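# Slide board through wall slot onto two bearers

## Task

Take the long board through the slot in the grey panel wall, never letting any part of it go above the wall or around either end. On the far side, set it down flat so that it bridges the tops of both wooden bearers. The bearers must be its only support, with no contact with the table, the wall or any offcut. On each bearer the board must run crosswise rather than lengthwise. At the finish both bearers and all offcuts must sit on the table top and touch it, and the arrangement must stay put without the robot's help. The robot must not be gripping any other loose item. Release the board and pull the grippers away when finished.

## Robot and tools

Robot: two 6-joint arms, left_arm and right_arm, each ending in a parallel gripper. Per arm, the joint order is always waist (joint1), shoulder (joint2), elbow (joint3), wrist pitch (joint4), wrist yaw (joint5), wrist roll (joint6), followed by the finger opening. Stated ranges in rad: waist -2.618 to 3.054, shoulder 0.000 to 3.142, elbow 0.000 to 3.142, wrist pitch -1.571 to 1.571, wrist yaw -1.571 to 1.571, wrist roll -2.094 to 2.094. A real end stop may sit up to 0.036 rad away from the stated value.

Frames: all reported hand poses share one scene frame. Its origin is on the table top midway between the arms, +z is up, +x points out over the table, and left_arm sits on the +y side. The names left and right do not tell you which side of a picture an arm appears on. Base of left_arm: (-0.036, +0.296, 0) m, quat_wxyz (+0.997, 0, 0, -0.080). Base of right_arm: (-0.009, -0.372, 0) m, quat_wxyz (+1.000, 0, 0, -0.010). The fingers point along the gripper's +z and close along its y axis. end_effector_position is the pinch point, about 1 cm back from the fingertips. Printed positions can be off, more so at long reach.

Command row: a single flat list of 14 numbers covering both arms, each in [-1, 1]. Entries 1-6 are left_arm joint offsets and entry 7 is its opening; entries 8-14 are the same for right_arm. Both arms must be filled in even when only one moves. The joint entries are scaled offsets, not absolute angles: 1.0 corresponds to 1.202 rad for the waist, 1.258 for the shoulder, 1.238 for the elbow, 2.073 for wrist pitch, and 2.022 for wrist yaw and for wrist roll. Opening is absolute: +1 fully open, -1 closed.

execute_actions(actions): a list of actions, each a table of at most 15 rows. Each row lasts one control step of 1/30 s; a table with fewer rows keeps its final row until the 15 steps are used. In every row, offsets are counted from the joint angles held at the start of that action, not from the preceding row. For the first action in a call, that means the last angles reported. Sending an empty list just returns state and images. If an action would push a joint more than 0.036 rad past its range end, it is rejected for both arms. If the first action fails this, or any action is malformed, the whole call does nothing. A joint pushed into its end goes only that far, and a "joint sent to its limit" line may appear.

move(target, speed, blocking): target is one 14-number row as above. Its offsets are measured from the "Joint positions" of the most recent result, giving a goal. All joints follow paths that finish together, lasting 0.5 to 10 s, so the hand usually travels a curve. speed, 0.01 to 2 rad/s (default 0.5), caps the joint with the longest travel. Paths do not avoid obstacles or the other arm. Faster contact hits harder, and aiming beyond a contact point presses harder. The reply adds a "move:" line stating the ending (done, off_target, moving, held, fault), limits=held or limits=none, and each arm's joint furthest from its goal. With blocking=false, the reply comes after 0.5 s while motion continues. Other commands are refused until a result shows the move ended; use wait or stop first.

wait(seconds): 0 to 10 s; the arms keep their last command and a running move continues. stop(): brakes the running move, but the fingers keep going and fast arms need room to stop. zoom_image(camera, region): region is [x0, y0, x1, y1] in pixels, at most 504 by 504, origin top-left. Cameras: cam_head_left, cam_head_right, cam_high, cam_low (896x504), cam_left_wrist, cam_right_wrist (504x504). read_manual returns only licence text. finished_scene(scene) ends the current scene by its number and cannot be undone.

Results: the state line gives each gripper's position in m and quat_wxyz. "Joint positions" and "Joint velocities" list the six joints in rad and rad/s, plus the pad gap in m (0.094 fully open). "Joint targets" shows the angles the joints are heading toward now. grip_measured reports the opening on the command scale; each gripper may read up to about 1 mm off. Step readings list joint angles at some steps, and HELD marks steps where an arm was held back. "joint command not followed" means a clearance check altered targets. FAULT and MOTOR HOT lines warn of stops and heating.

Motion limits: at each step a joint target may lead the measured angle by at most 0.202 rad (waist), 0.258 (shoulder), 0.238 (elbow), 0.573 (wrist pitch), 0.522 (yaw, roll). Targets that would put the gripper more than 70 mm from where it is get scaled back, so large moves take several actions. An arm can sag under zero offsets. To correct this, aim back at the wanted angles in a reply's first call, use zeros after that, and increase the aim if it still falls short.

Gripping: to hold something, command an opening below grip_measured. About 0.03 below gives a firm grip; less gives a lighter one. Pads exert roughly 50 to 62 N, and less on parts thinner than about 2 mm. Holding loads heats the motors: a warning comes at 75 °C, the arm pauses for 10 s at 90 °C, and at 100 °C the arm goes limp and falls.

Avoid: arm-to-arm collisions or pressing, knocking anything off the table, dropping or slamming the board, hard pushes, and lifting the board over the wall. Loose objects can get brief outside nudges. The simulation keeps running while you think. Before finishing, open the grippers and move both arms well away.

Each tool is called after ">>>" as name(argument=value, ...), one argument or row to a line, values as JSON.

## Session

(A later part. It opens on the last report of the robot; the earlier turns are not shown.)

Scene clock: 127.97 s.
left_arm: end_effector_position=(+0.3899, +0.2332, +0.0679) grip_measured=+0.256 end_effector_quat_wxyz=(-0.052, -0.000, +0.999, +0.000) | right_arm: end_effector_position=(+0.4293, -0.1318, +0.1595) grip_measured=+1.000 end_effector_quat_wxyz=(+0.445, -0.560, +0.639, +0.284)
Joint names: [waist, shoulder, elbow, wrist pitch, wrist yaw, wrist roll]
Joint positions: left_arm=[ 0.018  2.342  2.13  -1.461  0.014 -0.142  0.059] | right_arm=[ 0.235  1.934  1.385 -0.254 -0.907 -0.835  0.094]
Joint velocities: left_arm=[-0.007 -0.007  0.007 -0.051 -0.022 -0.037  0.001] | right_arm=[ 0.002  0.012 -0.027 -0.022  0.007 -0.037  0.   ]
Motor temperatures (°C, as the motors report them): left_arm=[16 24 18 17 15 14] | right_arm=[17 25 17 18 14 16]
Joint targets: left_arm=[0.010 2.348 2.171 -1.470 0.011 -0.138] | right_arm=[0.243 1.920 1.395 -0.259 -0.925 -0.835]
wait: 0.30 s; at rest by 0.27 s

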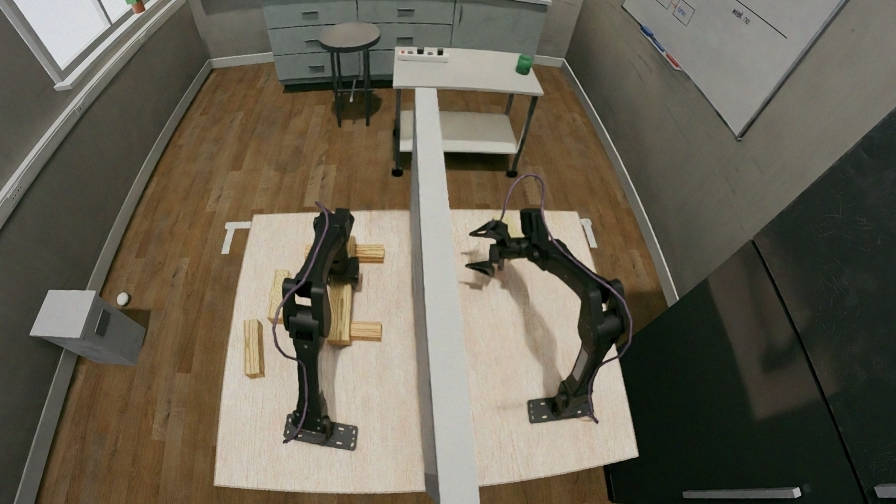

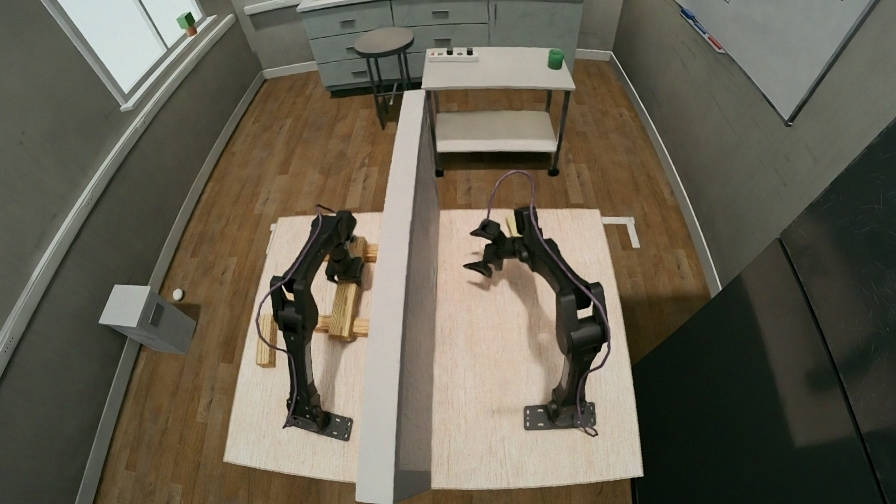

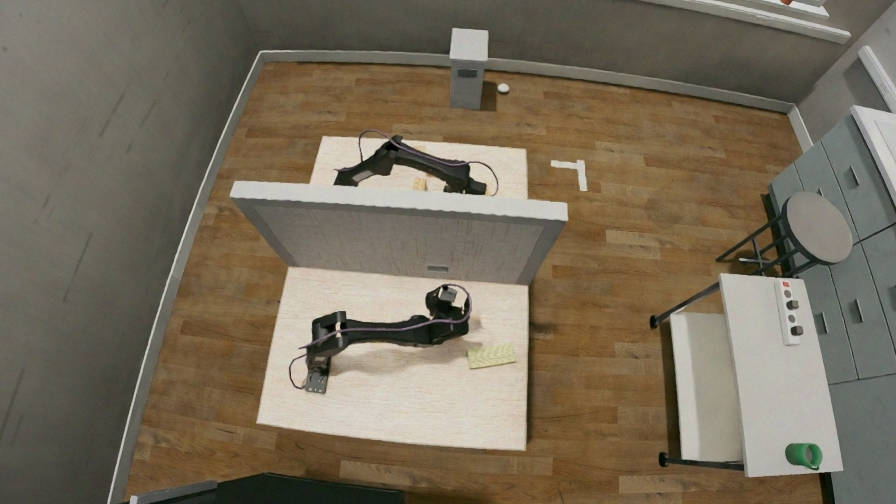

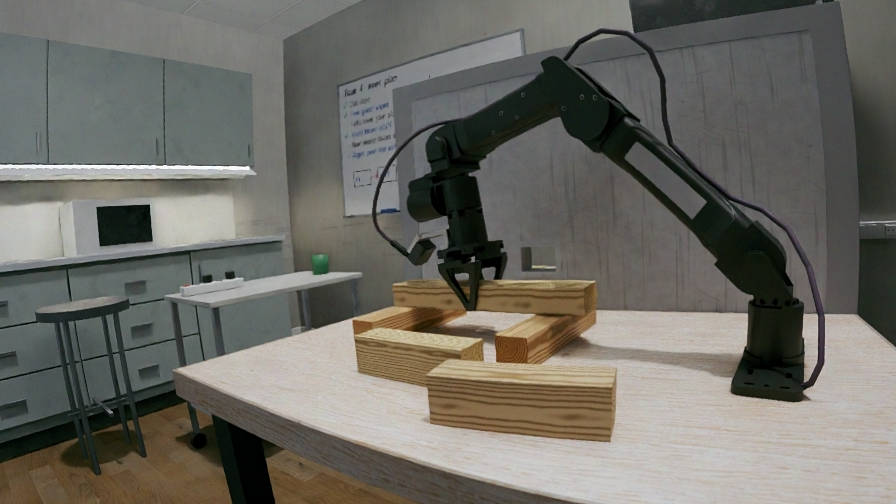

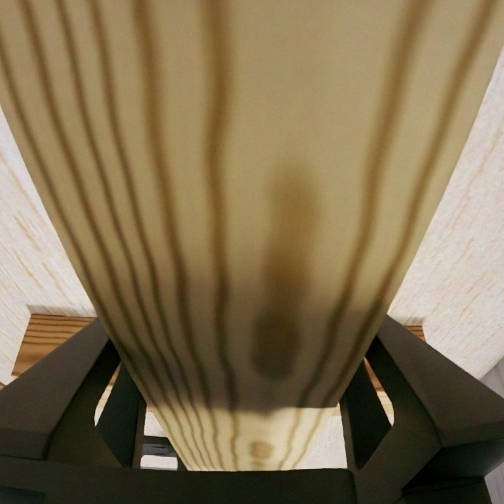

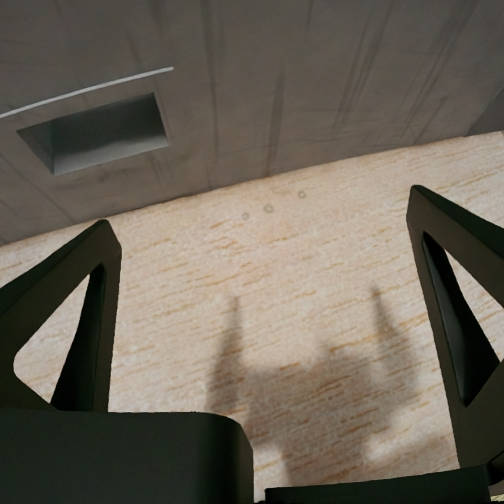

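>>> execute_actions(
  actions=[
    [[-0.0067,0.002,0.025,-0.0043,-0.0015,0.002,0.6,0.0067,-0.0111,0.0081,-0.0024,-0.0089,0,1],[-0.0067,0.0,0.02,-0.0043,-0.0015,0.002,1,0.0067,-0.0111,0.0081,-0.0024,-0.0089,0,1],[-0.0067,0.0,0.02,-0.0043,-0.0015,0.002,1,0.0067,-0.0111,0.0081,-0.0024,-0.0089,0,1],[-0.0067,0.0,0.02,-0.0043,-0.0015,0.002,1,0.0067,-0.0111,0.0081,-0.0024,-0.0089,0,1],[-0.0067,0.0,0.02,-0.0043,-0.0015,0.002,1,0.0067,-0.0111,0.0081,-0.0024,-0.0089,0,1],[-0.0067,-0.006,0.02,-0.0043,-0.0015,0.002,1,0.0067,-0.0111,0.0081,-0.0024,-0.0089,0,1],[-0.0067,-0.013,0.02,-0.0043,-0.0015,0.002,1,0.0067,-0.0111,0.0081,-0.0024,-0.0089,0,1],[-0.0067,-0.02,0.02,-0.0043,-0.0015,0.002,1,0.0067,-0.0111,0.0081,-0.0024,-0.0089,0,1],[-0.0067,-0.028,0.02,-0.0043,-0.0015,0.002,1,0.0067,-0.0111,0.0081,-0.0024,-0.0089,0,1],[-0.0067,-0.038,0.02,-0.0043,-0.0015,0.002,1,0.0067,-0.0111,0.0081,-0.0024,-0.0089,0,1],[-0.0067,-0.05,0.02,-0.0043,-0.0015,0.002,1,0.0067,-0.0111,0.0081,-0.0024,-0.0089,0,1],[-0.0067,-0.064,0.02,-0.0043,-0.0015,0.002,1,0.0067,-0.0111,0.0081,-0.0024,-0.0089,0,1],[-0.0067,-0.08,0.02,-0.0043,-0.0015,0.002,1,0.0067,-0.0111,0.0081,-0.0024,-0.0089,0,1],[-0.0067,-0.097,0.02,-0.0043,-0.0015,0.002,1,0.0067,-0.0111,0.0081,-0.0024,-0.0089,0,1],[-0.0067,-0.115,0.02,-0.0043,-0.0015,0.002,1,0.0067,-0.0111,0.0081,-0.0024,-0.0089,0,1]],
    [[0,-0.07,0.02,-0.0043,0,0,1,0.0067,-0.0111,0.0081,-0.0024,-0.0089,0,1],[0,-0.088,0.02,-0.0043,0,0,1,0.0067,-0.0111,0.0081,-0.0024,-0.0089,0,1],[0,-0.106,0.02,-0.0043,0,0,1,0.0067,-0.0111,0.0081,-0.0024,-0.0089,0,1],[0,-0.124,0.02,-0.0043,0,0,1,0.0067,-0.0111,0.0081,-0.0024,-0.0089,0,1],[0,-0.142,0.02,-0.0043,0,0,1,0.0067,-0.0111,0.0081,-0.0024,-0.0089,0,1],[0,-0.159,0.02,-0.0043,0,0,1,0.0067,-0.0111,0.0081,-0.0024,-0.0089,0,1],[0,-0.175,0.02,-0.0043,0,0,1,0.0067,-0.0111,0.0081,-0.0024,-0.0089,0,1],[0,-0.189,0.02,-0.0043,0,0,1,0.0067,-0.0111,0.0081,-0.0024,-0.0089,0,1],[0,-0.201,0.02,-0.0043,0,0,1,0.0067,-0.0111,0.0081,-0.0024,-0.0089,0,1],[0,-0.211,0.02,-0.0043,0,0,1,0.0067,-0.0111,0.0081,-0.0024,-0.0089,0,1],[0,-0.219,0.02,-0.0043,0,0,1,0.0067,-0.0111,0.0081,-0.0024,-0.0089,0,1],[0,-0.225,0.02,-0.0043,0,0,1,0.0067,-0.0111,0.0081,-0.0024,-0.0089,0,1],[0,-0.229,0.02,-0.0043,0,0,1,0.0067,-0.0111,0.0081,-0.0024,-0.0089,0,1],[0,-0.231,0.02,-0.0043,0,0,1,0.0067,-0.0111,0.0081,-0.0024,-0.0089,0,1],[0,-0.232,0.02,-0.0043,0,0,1,0.0067,-0.0111,0.0081,-0.0024,-0.0089,0,1]],
  ],
)

>>> wait(
  seconds=0.4,
)

>>> zoom_image(
  camera="cam_low",
  region=[330, 230, 650, 400],
)

>>> zoom_image(
  camera="cam_head_left",
  region=[230, 200, 430, 380],
)

Scene clock: 129.70 s.
left_arm: end_effector_position=(+0.3834, +0.2341, +0.2051) grip_measured=+1.000 end_effector_quat_wxyz=(+0.112, +0.001, +0.993, -0.023) | right_arm: end_effector_position=(+0.4293, -0.1318, +0.1595) grip_measured=+1.000 end_effector_quat_wxyz=(+0.445, -0.560, +0.639, +0.284)
Joint names: [waist, shoulder, elbow, wrist pitch, wrist yaw, wrist roll]
Joint positions: left_arm=[ 0.018  2.008  2.13  -1.464  0.014 -0.142  0.094] | right_arm=[ 0.235  1.934  1.385 -0.254 -0.907 -0.835  0.094]
Joint velocities: left_arm=[-0.002 -0.139  0.012 -0.022  0.007 -0.066  0.   ] | right_arm=[ 0.012 -0.002 -0.012 -0.081  0.007 -0.022  0.   ]
Motor temperatures (°C, as the motors report them): left_arm=[16 24 18 17 15 14] | right_arm=[17 25 17 19 14 16]
Joint targets: left_arm=[0.018 1.995 2.155 -1.472 0.014 -0.142] | right_arm=[0.243 1.920 1.395 -0.259 -0.925 -0.835]
Step readings (joint positions; steps 1 to 15: 1st action; 16 to 30: 2nd action):
0: left_arm=[0.018 2.342 2.130 -1.461 0.014 -0.142] | right_arm=[0.235 1.934 1.385 -0.254 -0.907 -0.835]
1: left_arm=[0.018 2.342 2.130 -1.462 0.014 -0.142] | right_arm=[0.235 1.934 1.385 -0.254 -0.907 -0.835]
2: left_arm=[0.018 2.342 2.130 -1.462 0.014 -0.142] | right_arm=[0.235 1.934 1.385 -0.254 -0.907 -0.835]
4: left_arm=[0.018 2.342 2.130 -1.462 0.014 -0.142] | right_arm=[0.235 1.934 1.385 -0.254 -0.907 -0.835]
8: left_arm=[0.018 2.342 2.130 -1.462 0.014 -0.142] | right_arm=[0.235 1.934 1.385 -0.254 -0.907 -0.835]
15: left_arm=[0.018 2.287 2.130 -1.463 0.014 -0.142] | right_arm=[0.235 1.934 1.385 -0.254 -0.907 -0.835]
16: left_arm=[0.018 2.267 2.130 -1.463 0.014 -0.142] | right_arm=[0.235 1.934 1.385 -0.254 -0.907 -0.835]
17: left_arm=[0.018 2.244 2.130 -1.463 0.014 -0.142] | right_arm=[0.235 1.934 1.385 -0.254 -0.907 -0.835]
19: left_arm=[0.018 2.198 2.130 -1.463 0.014 -0.142] | right_arm=[0.235 1.934 1.385 -0.254 -0.907 -0.835]
23: left_arm=[0.018 2.106 2.130 -1.464 0.014 -0.142] | right_arm=[0.235 1.934 1.385 -0.254 -0.907 -0.835]
30: Joint positions above

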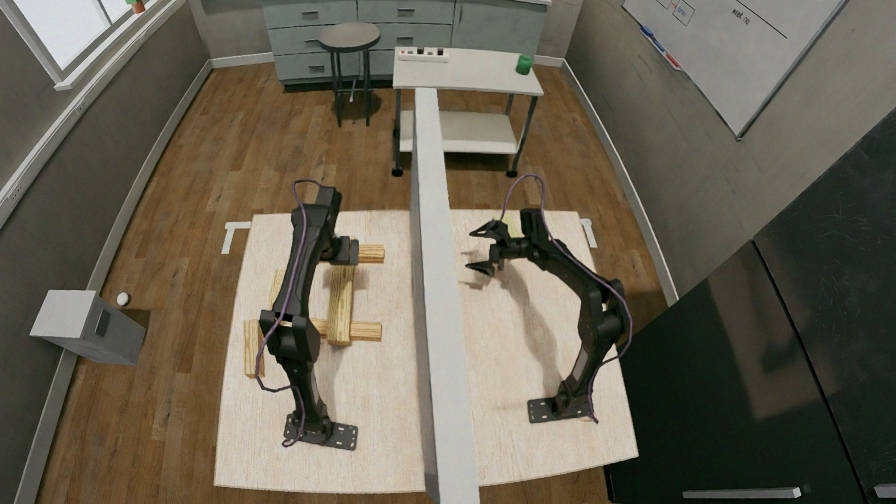

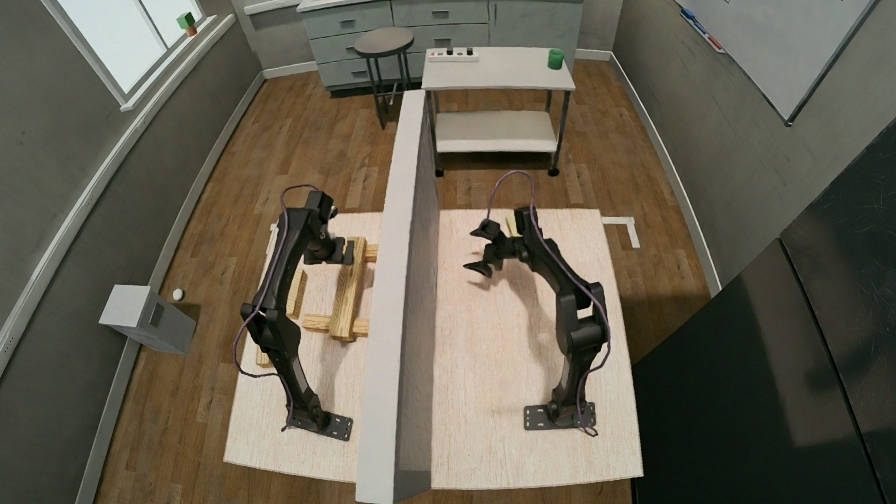

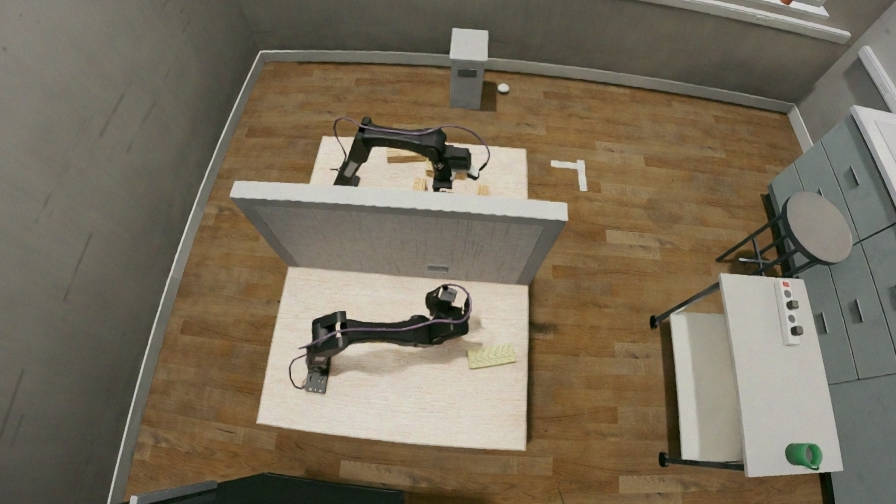

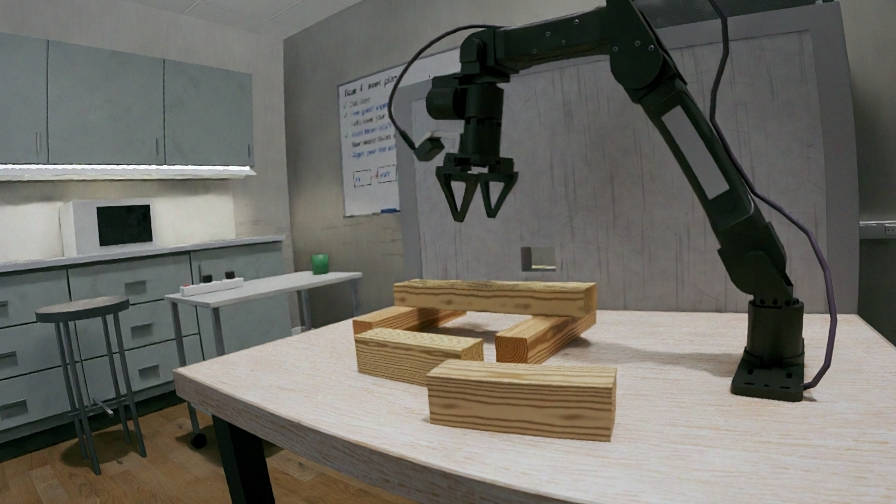

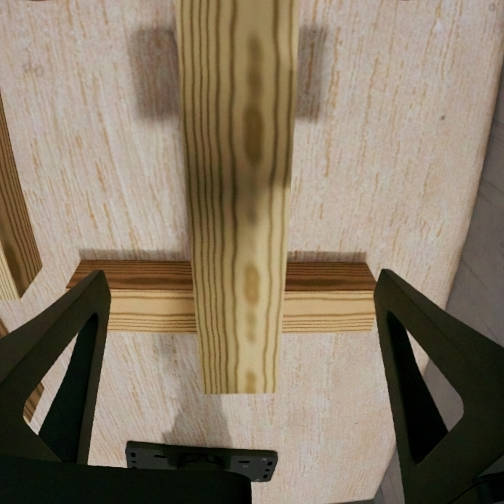

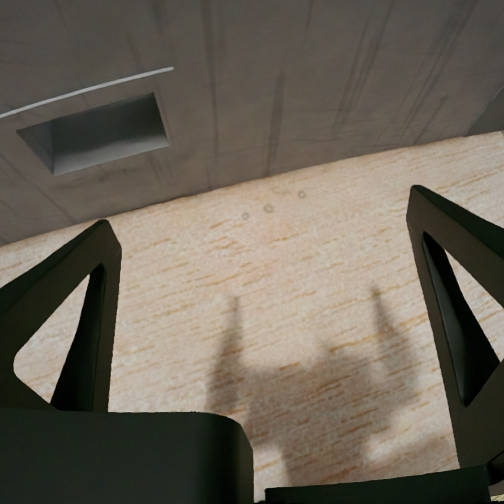

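Scene clock: 130.10 s.
left_arm: end_effector_position=(+0.3832, +0.2341, +0.2060) grip_measured=+1.000 end_effector_quat_wxyz=(+0.113, +0.001, +0.993, -0.023) | right_arm: end_effector_position=(+0.4293, -0.1318, +0.1595) grip_measured=+1.000 end_effector_quat_wxyz=(+0.445, -0.560, +0.639, +0.284)
Joint names: [waist, shoulder, elbow, wrist pitch, wrist yaw, wrist roll]
Joint positions: left_arm=[ 0.018  2.006  2.13  -1.464  0.014 -0.142  0.094] | right_arm=[ 0.235  1.934  1.385 -0.254 -0.907 -0.835  0.094]
Joint velocities: left_arm=[ 0.012 -0.007 -0.002  0.051  0.051 -0.007  0.   ] | right_arm=[-0.002 -0.027 -0.007 -0.081  0.022 -0.051  0.   ]
Motor temperatures (°C, as the motors report them): left_arm=[16 24 18 17 15 14] | right_arm=[17 25 17 19 14 16]
Joint targets: left_arm=[0.018 1.995 2.155 -1.472 0.014 -0.142] | right_arm=[0.243 1.920 1.395 -0.259 -0.925 -0.835]
wait: 0.40 s; at rest by 0.20 s

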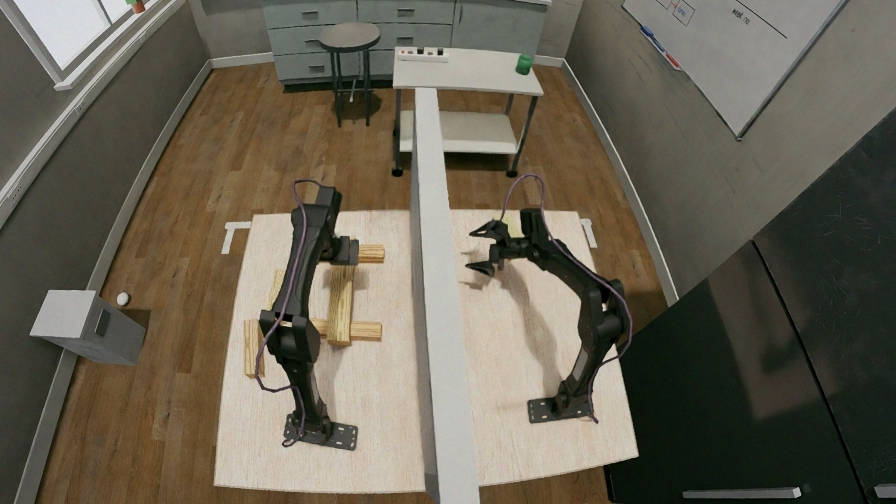

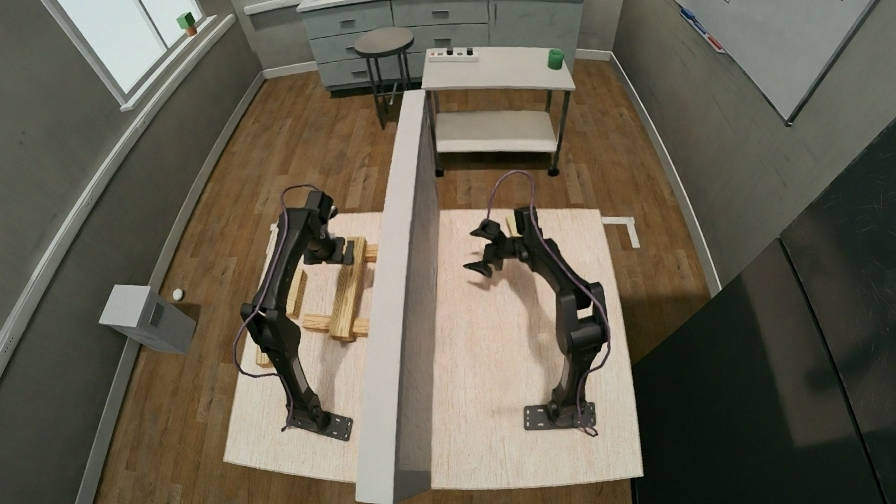

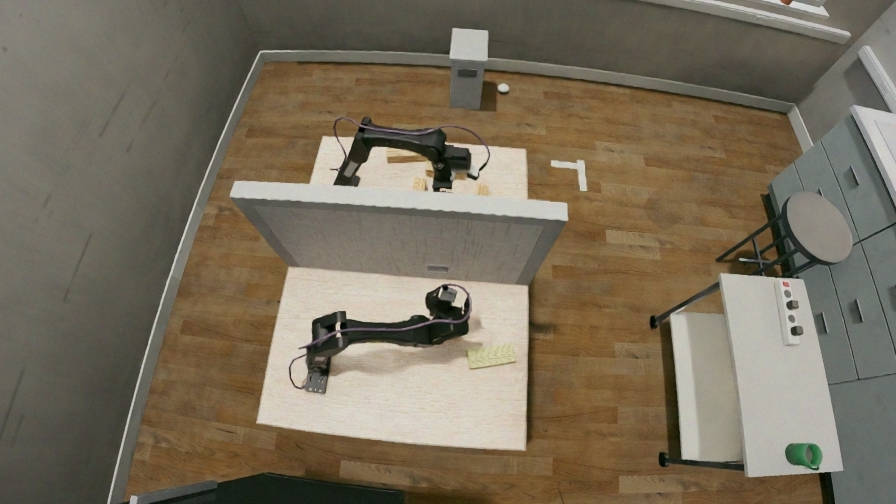

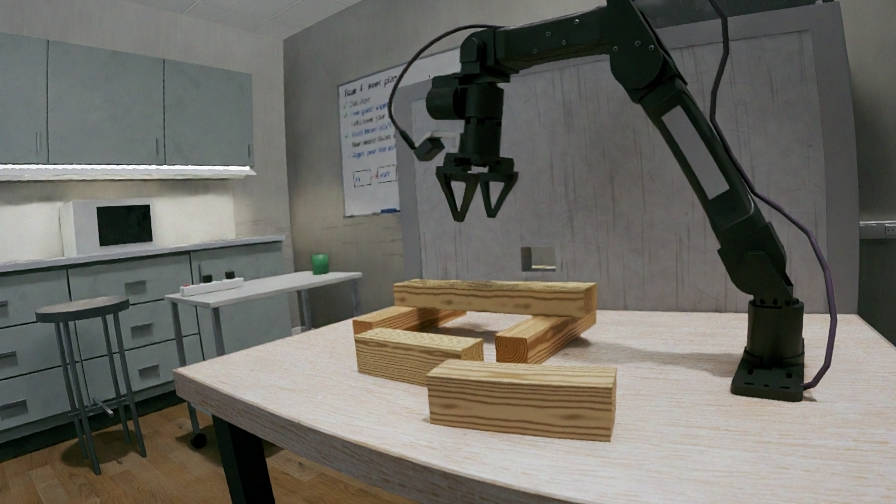

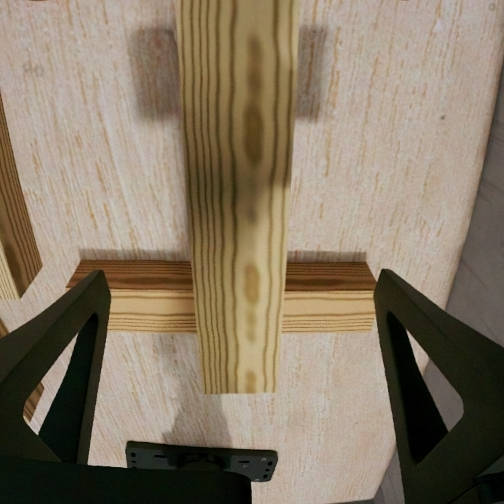

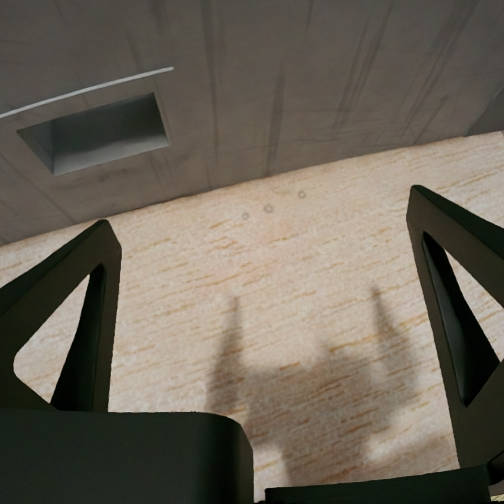

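Region (330, 230, 650, 400) of cam_low's 896x504 image, scaled by 1.575, with more detail than that image has; it fills the top 268 rows of this view, and the rest is white.

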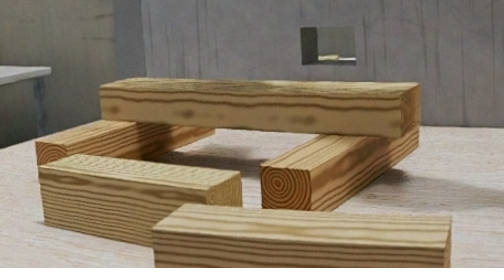

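Region (230, 200, 430, 380) of cam_head_left's 896x504 image, scaled by 2.520, with more detail than that image has; it fills the top 454 rows of this view, and the rest is white.

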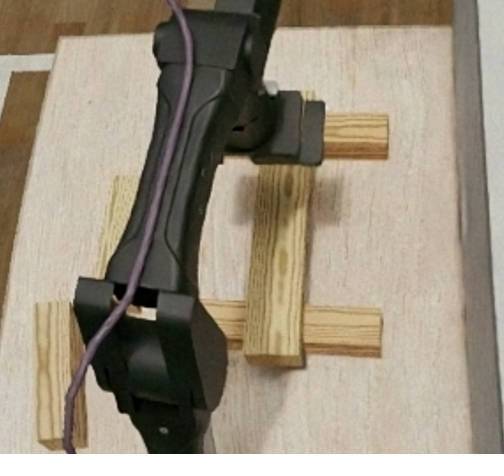

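The board rests flat on both bearers, and both arms are clear. Ending scene 1.

>>> finished_scene(
  scene=1,
)

The scene is finished: the task was done.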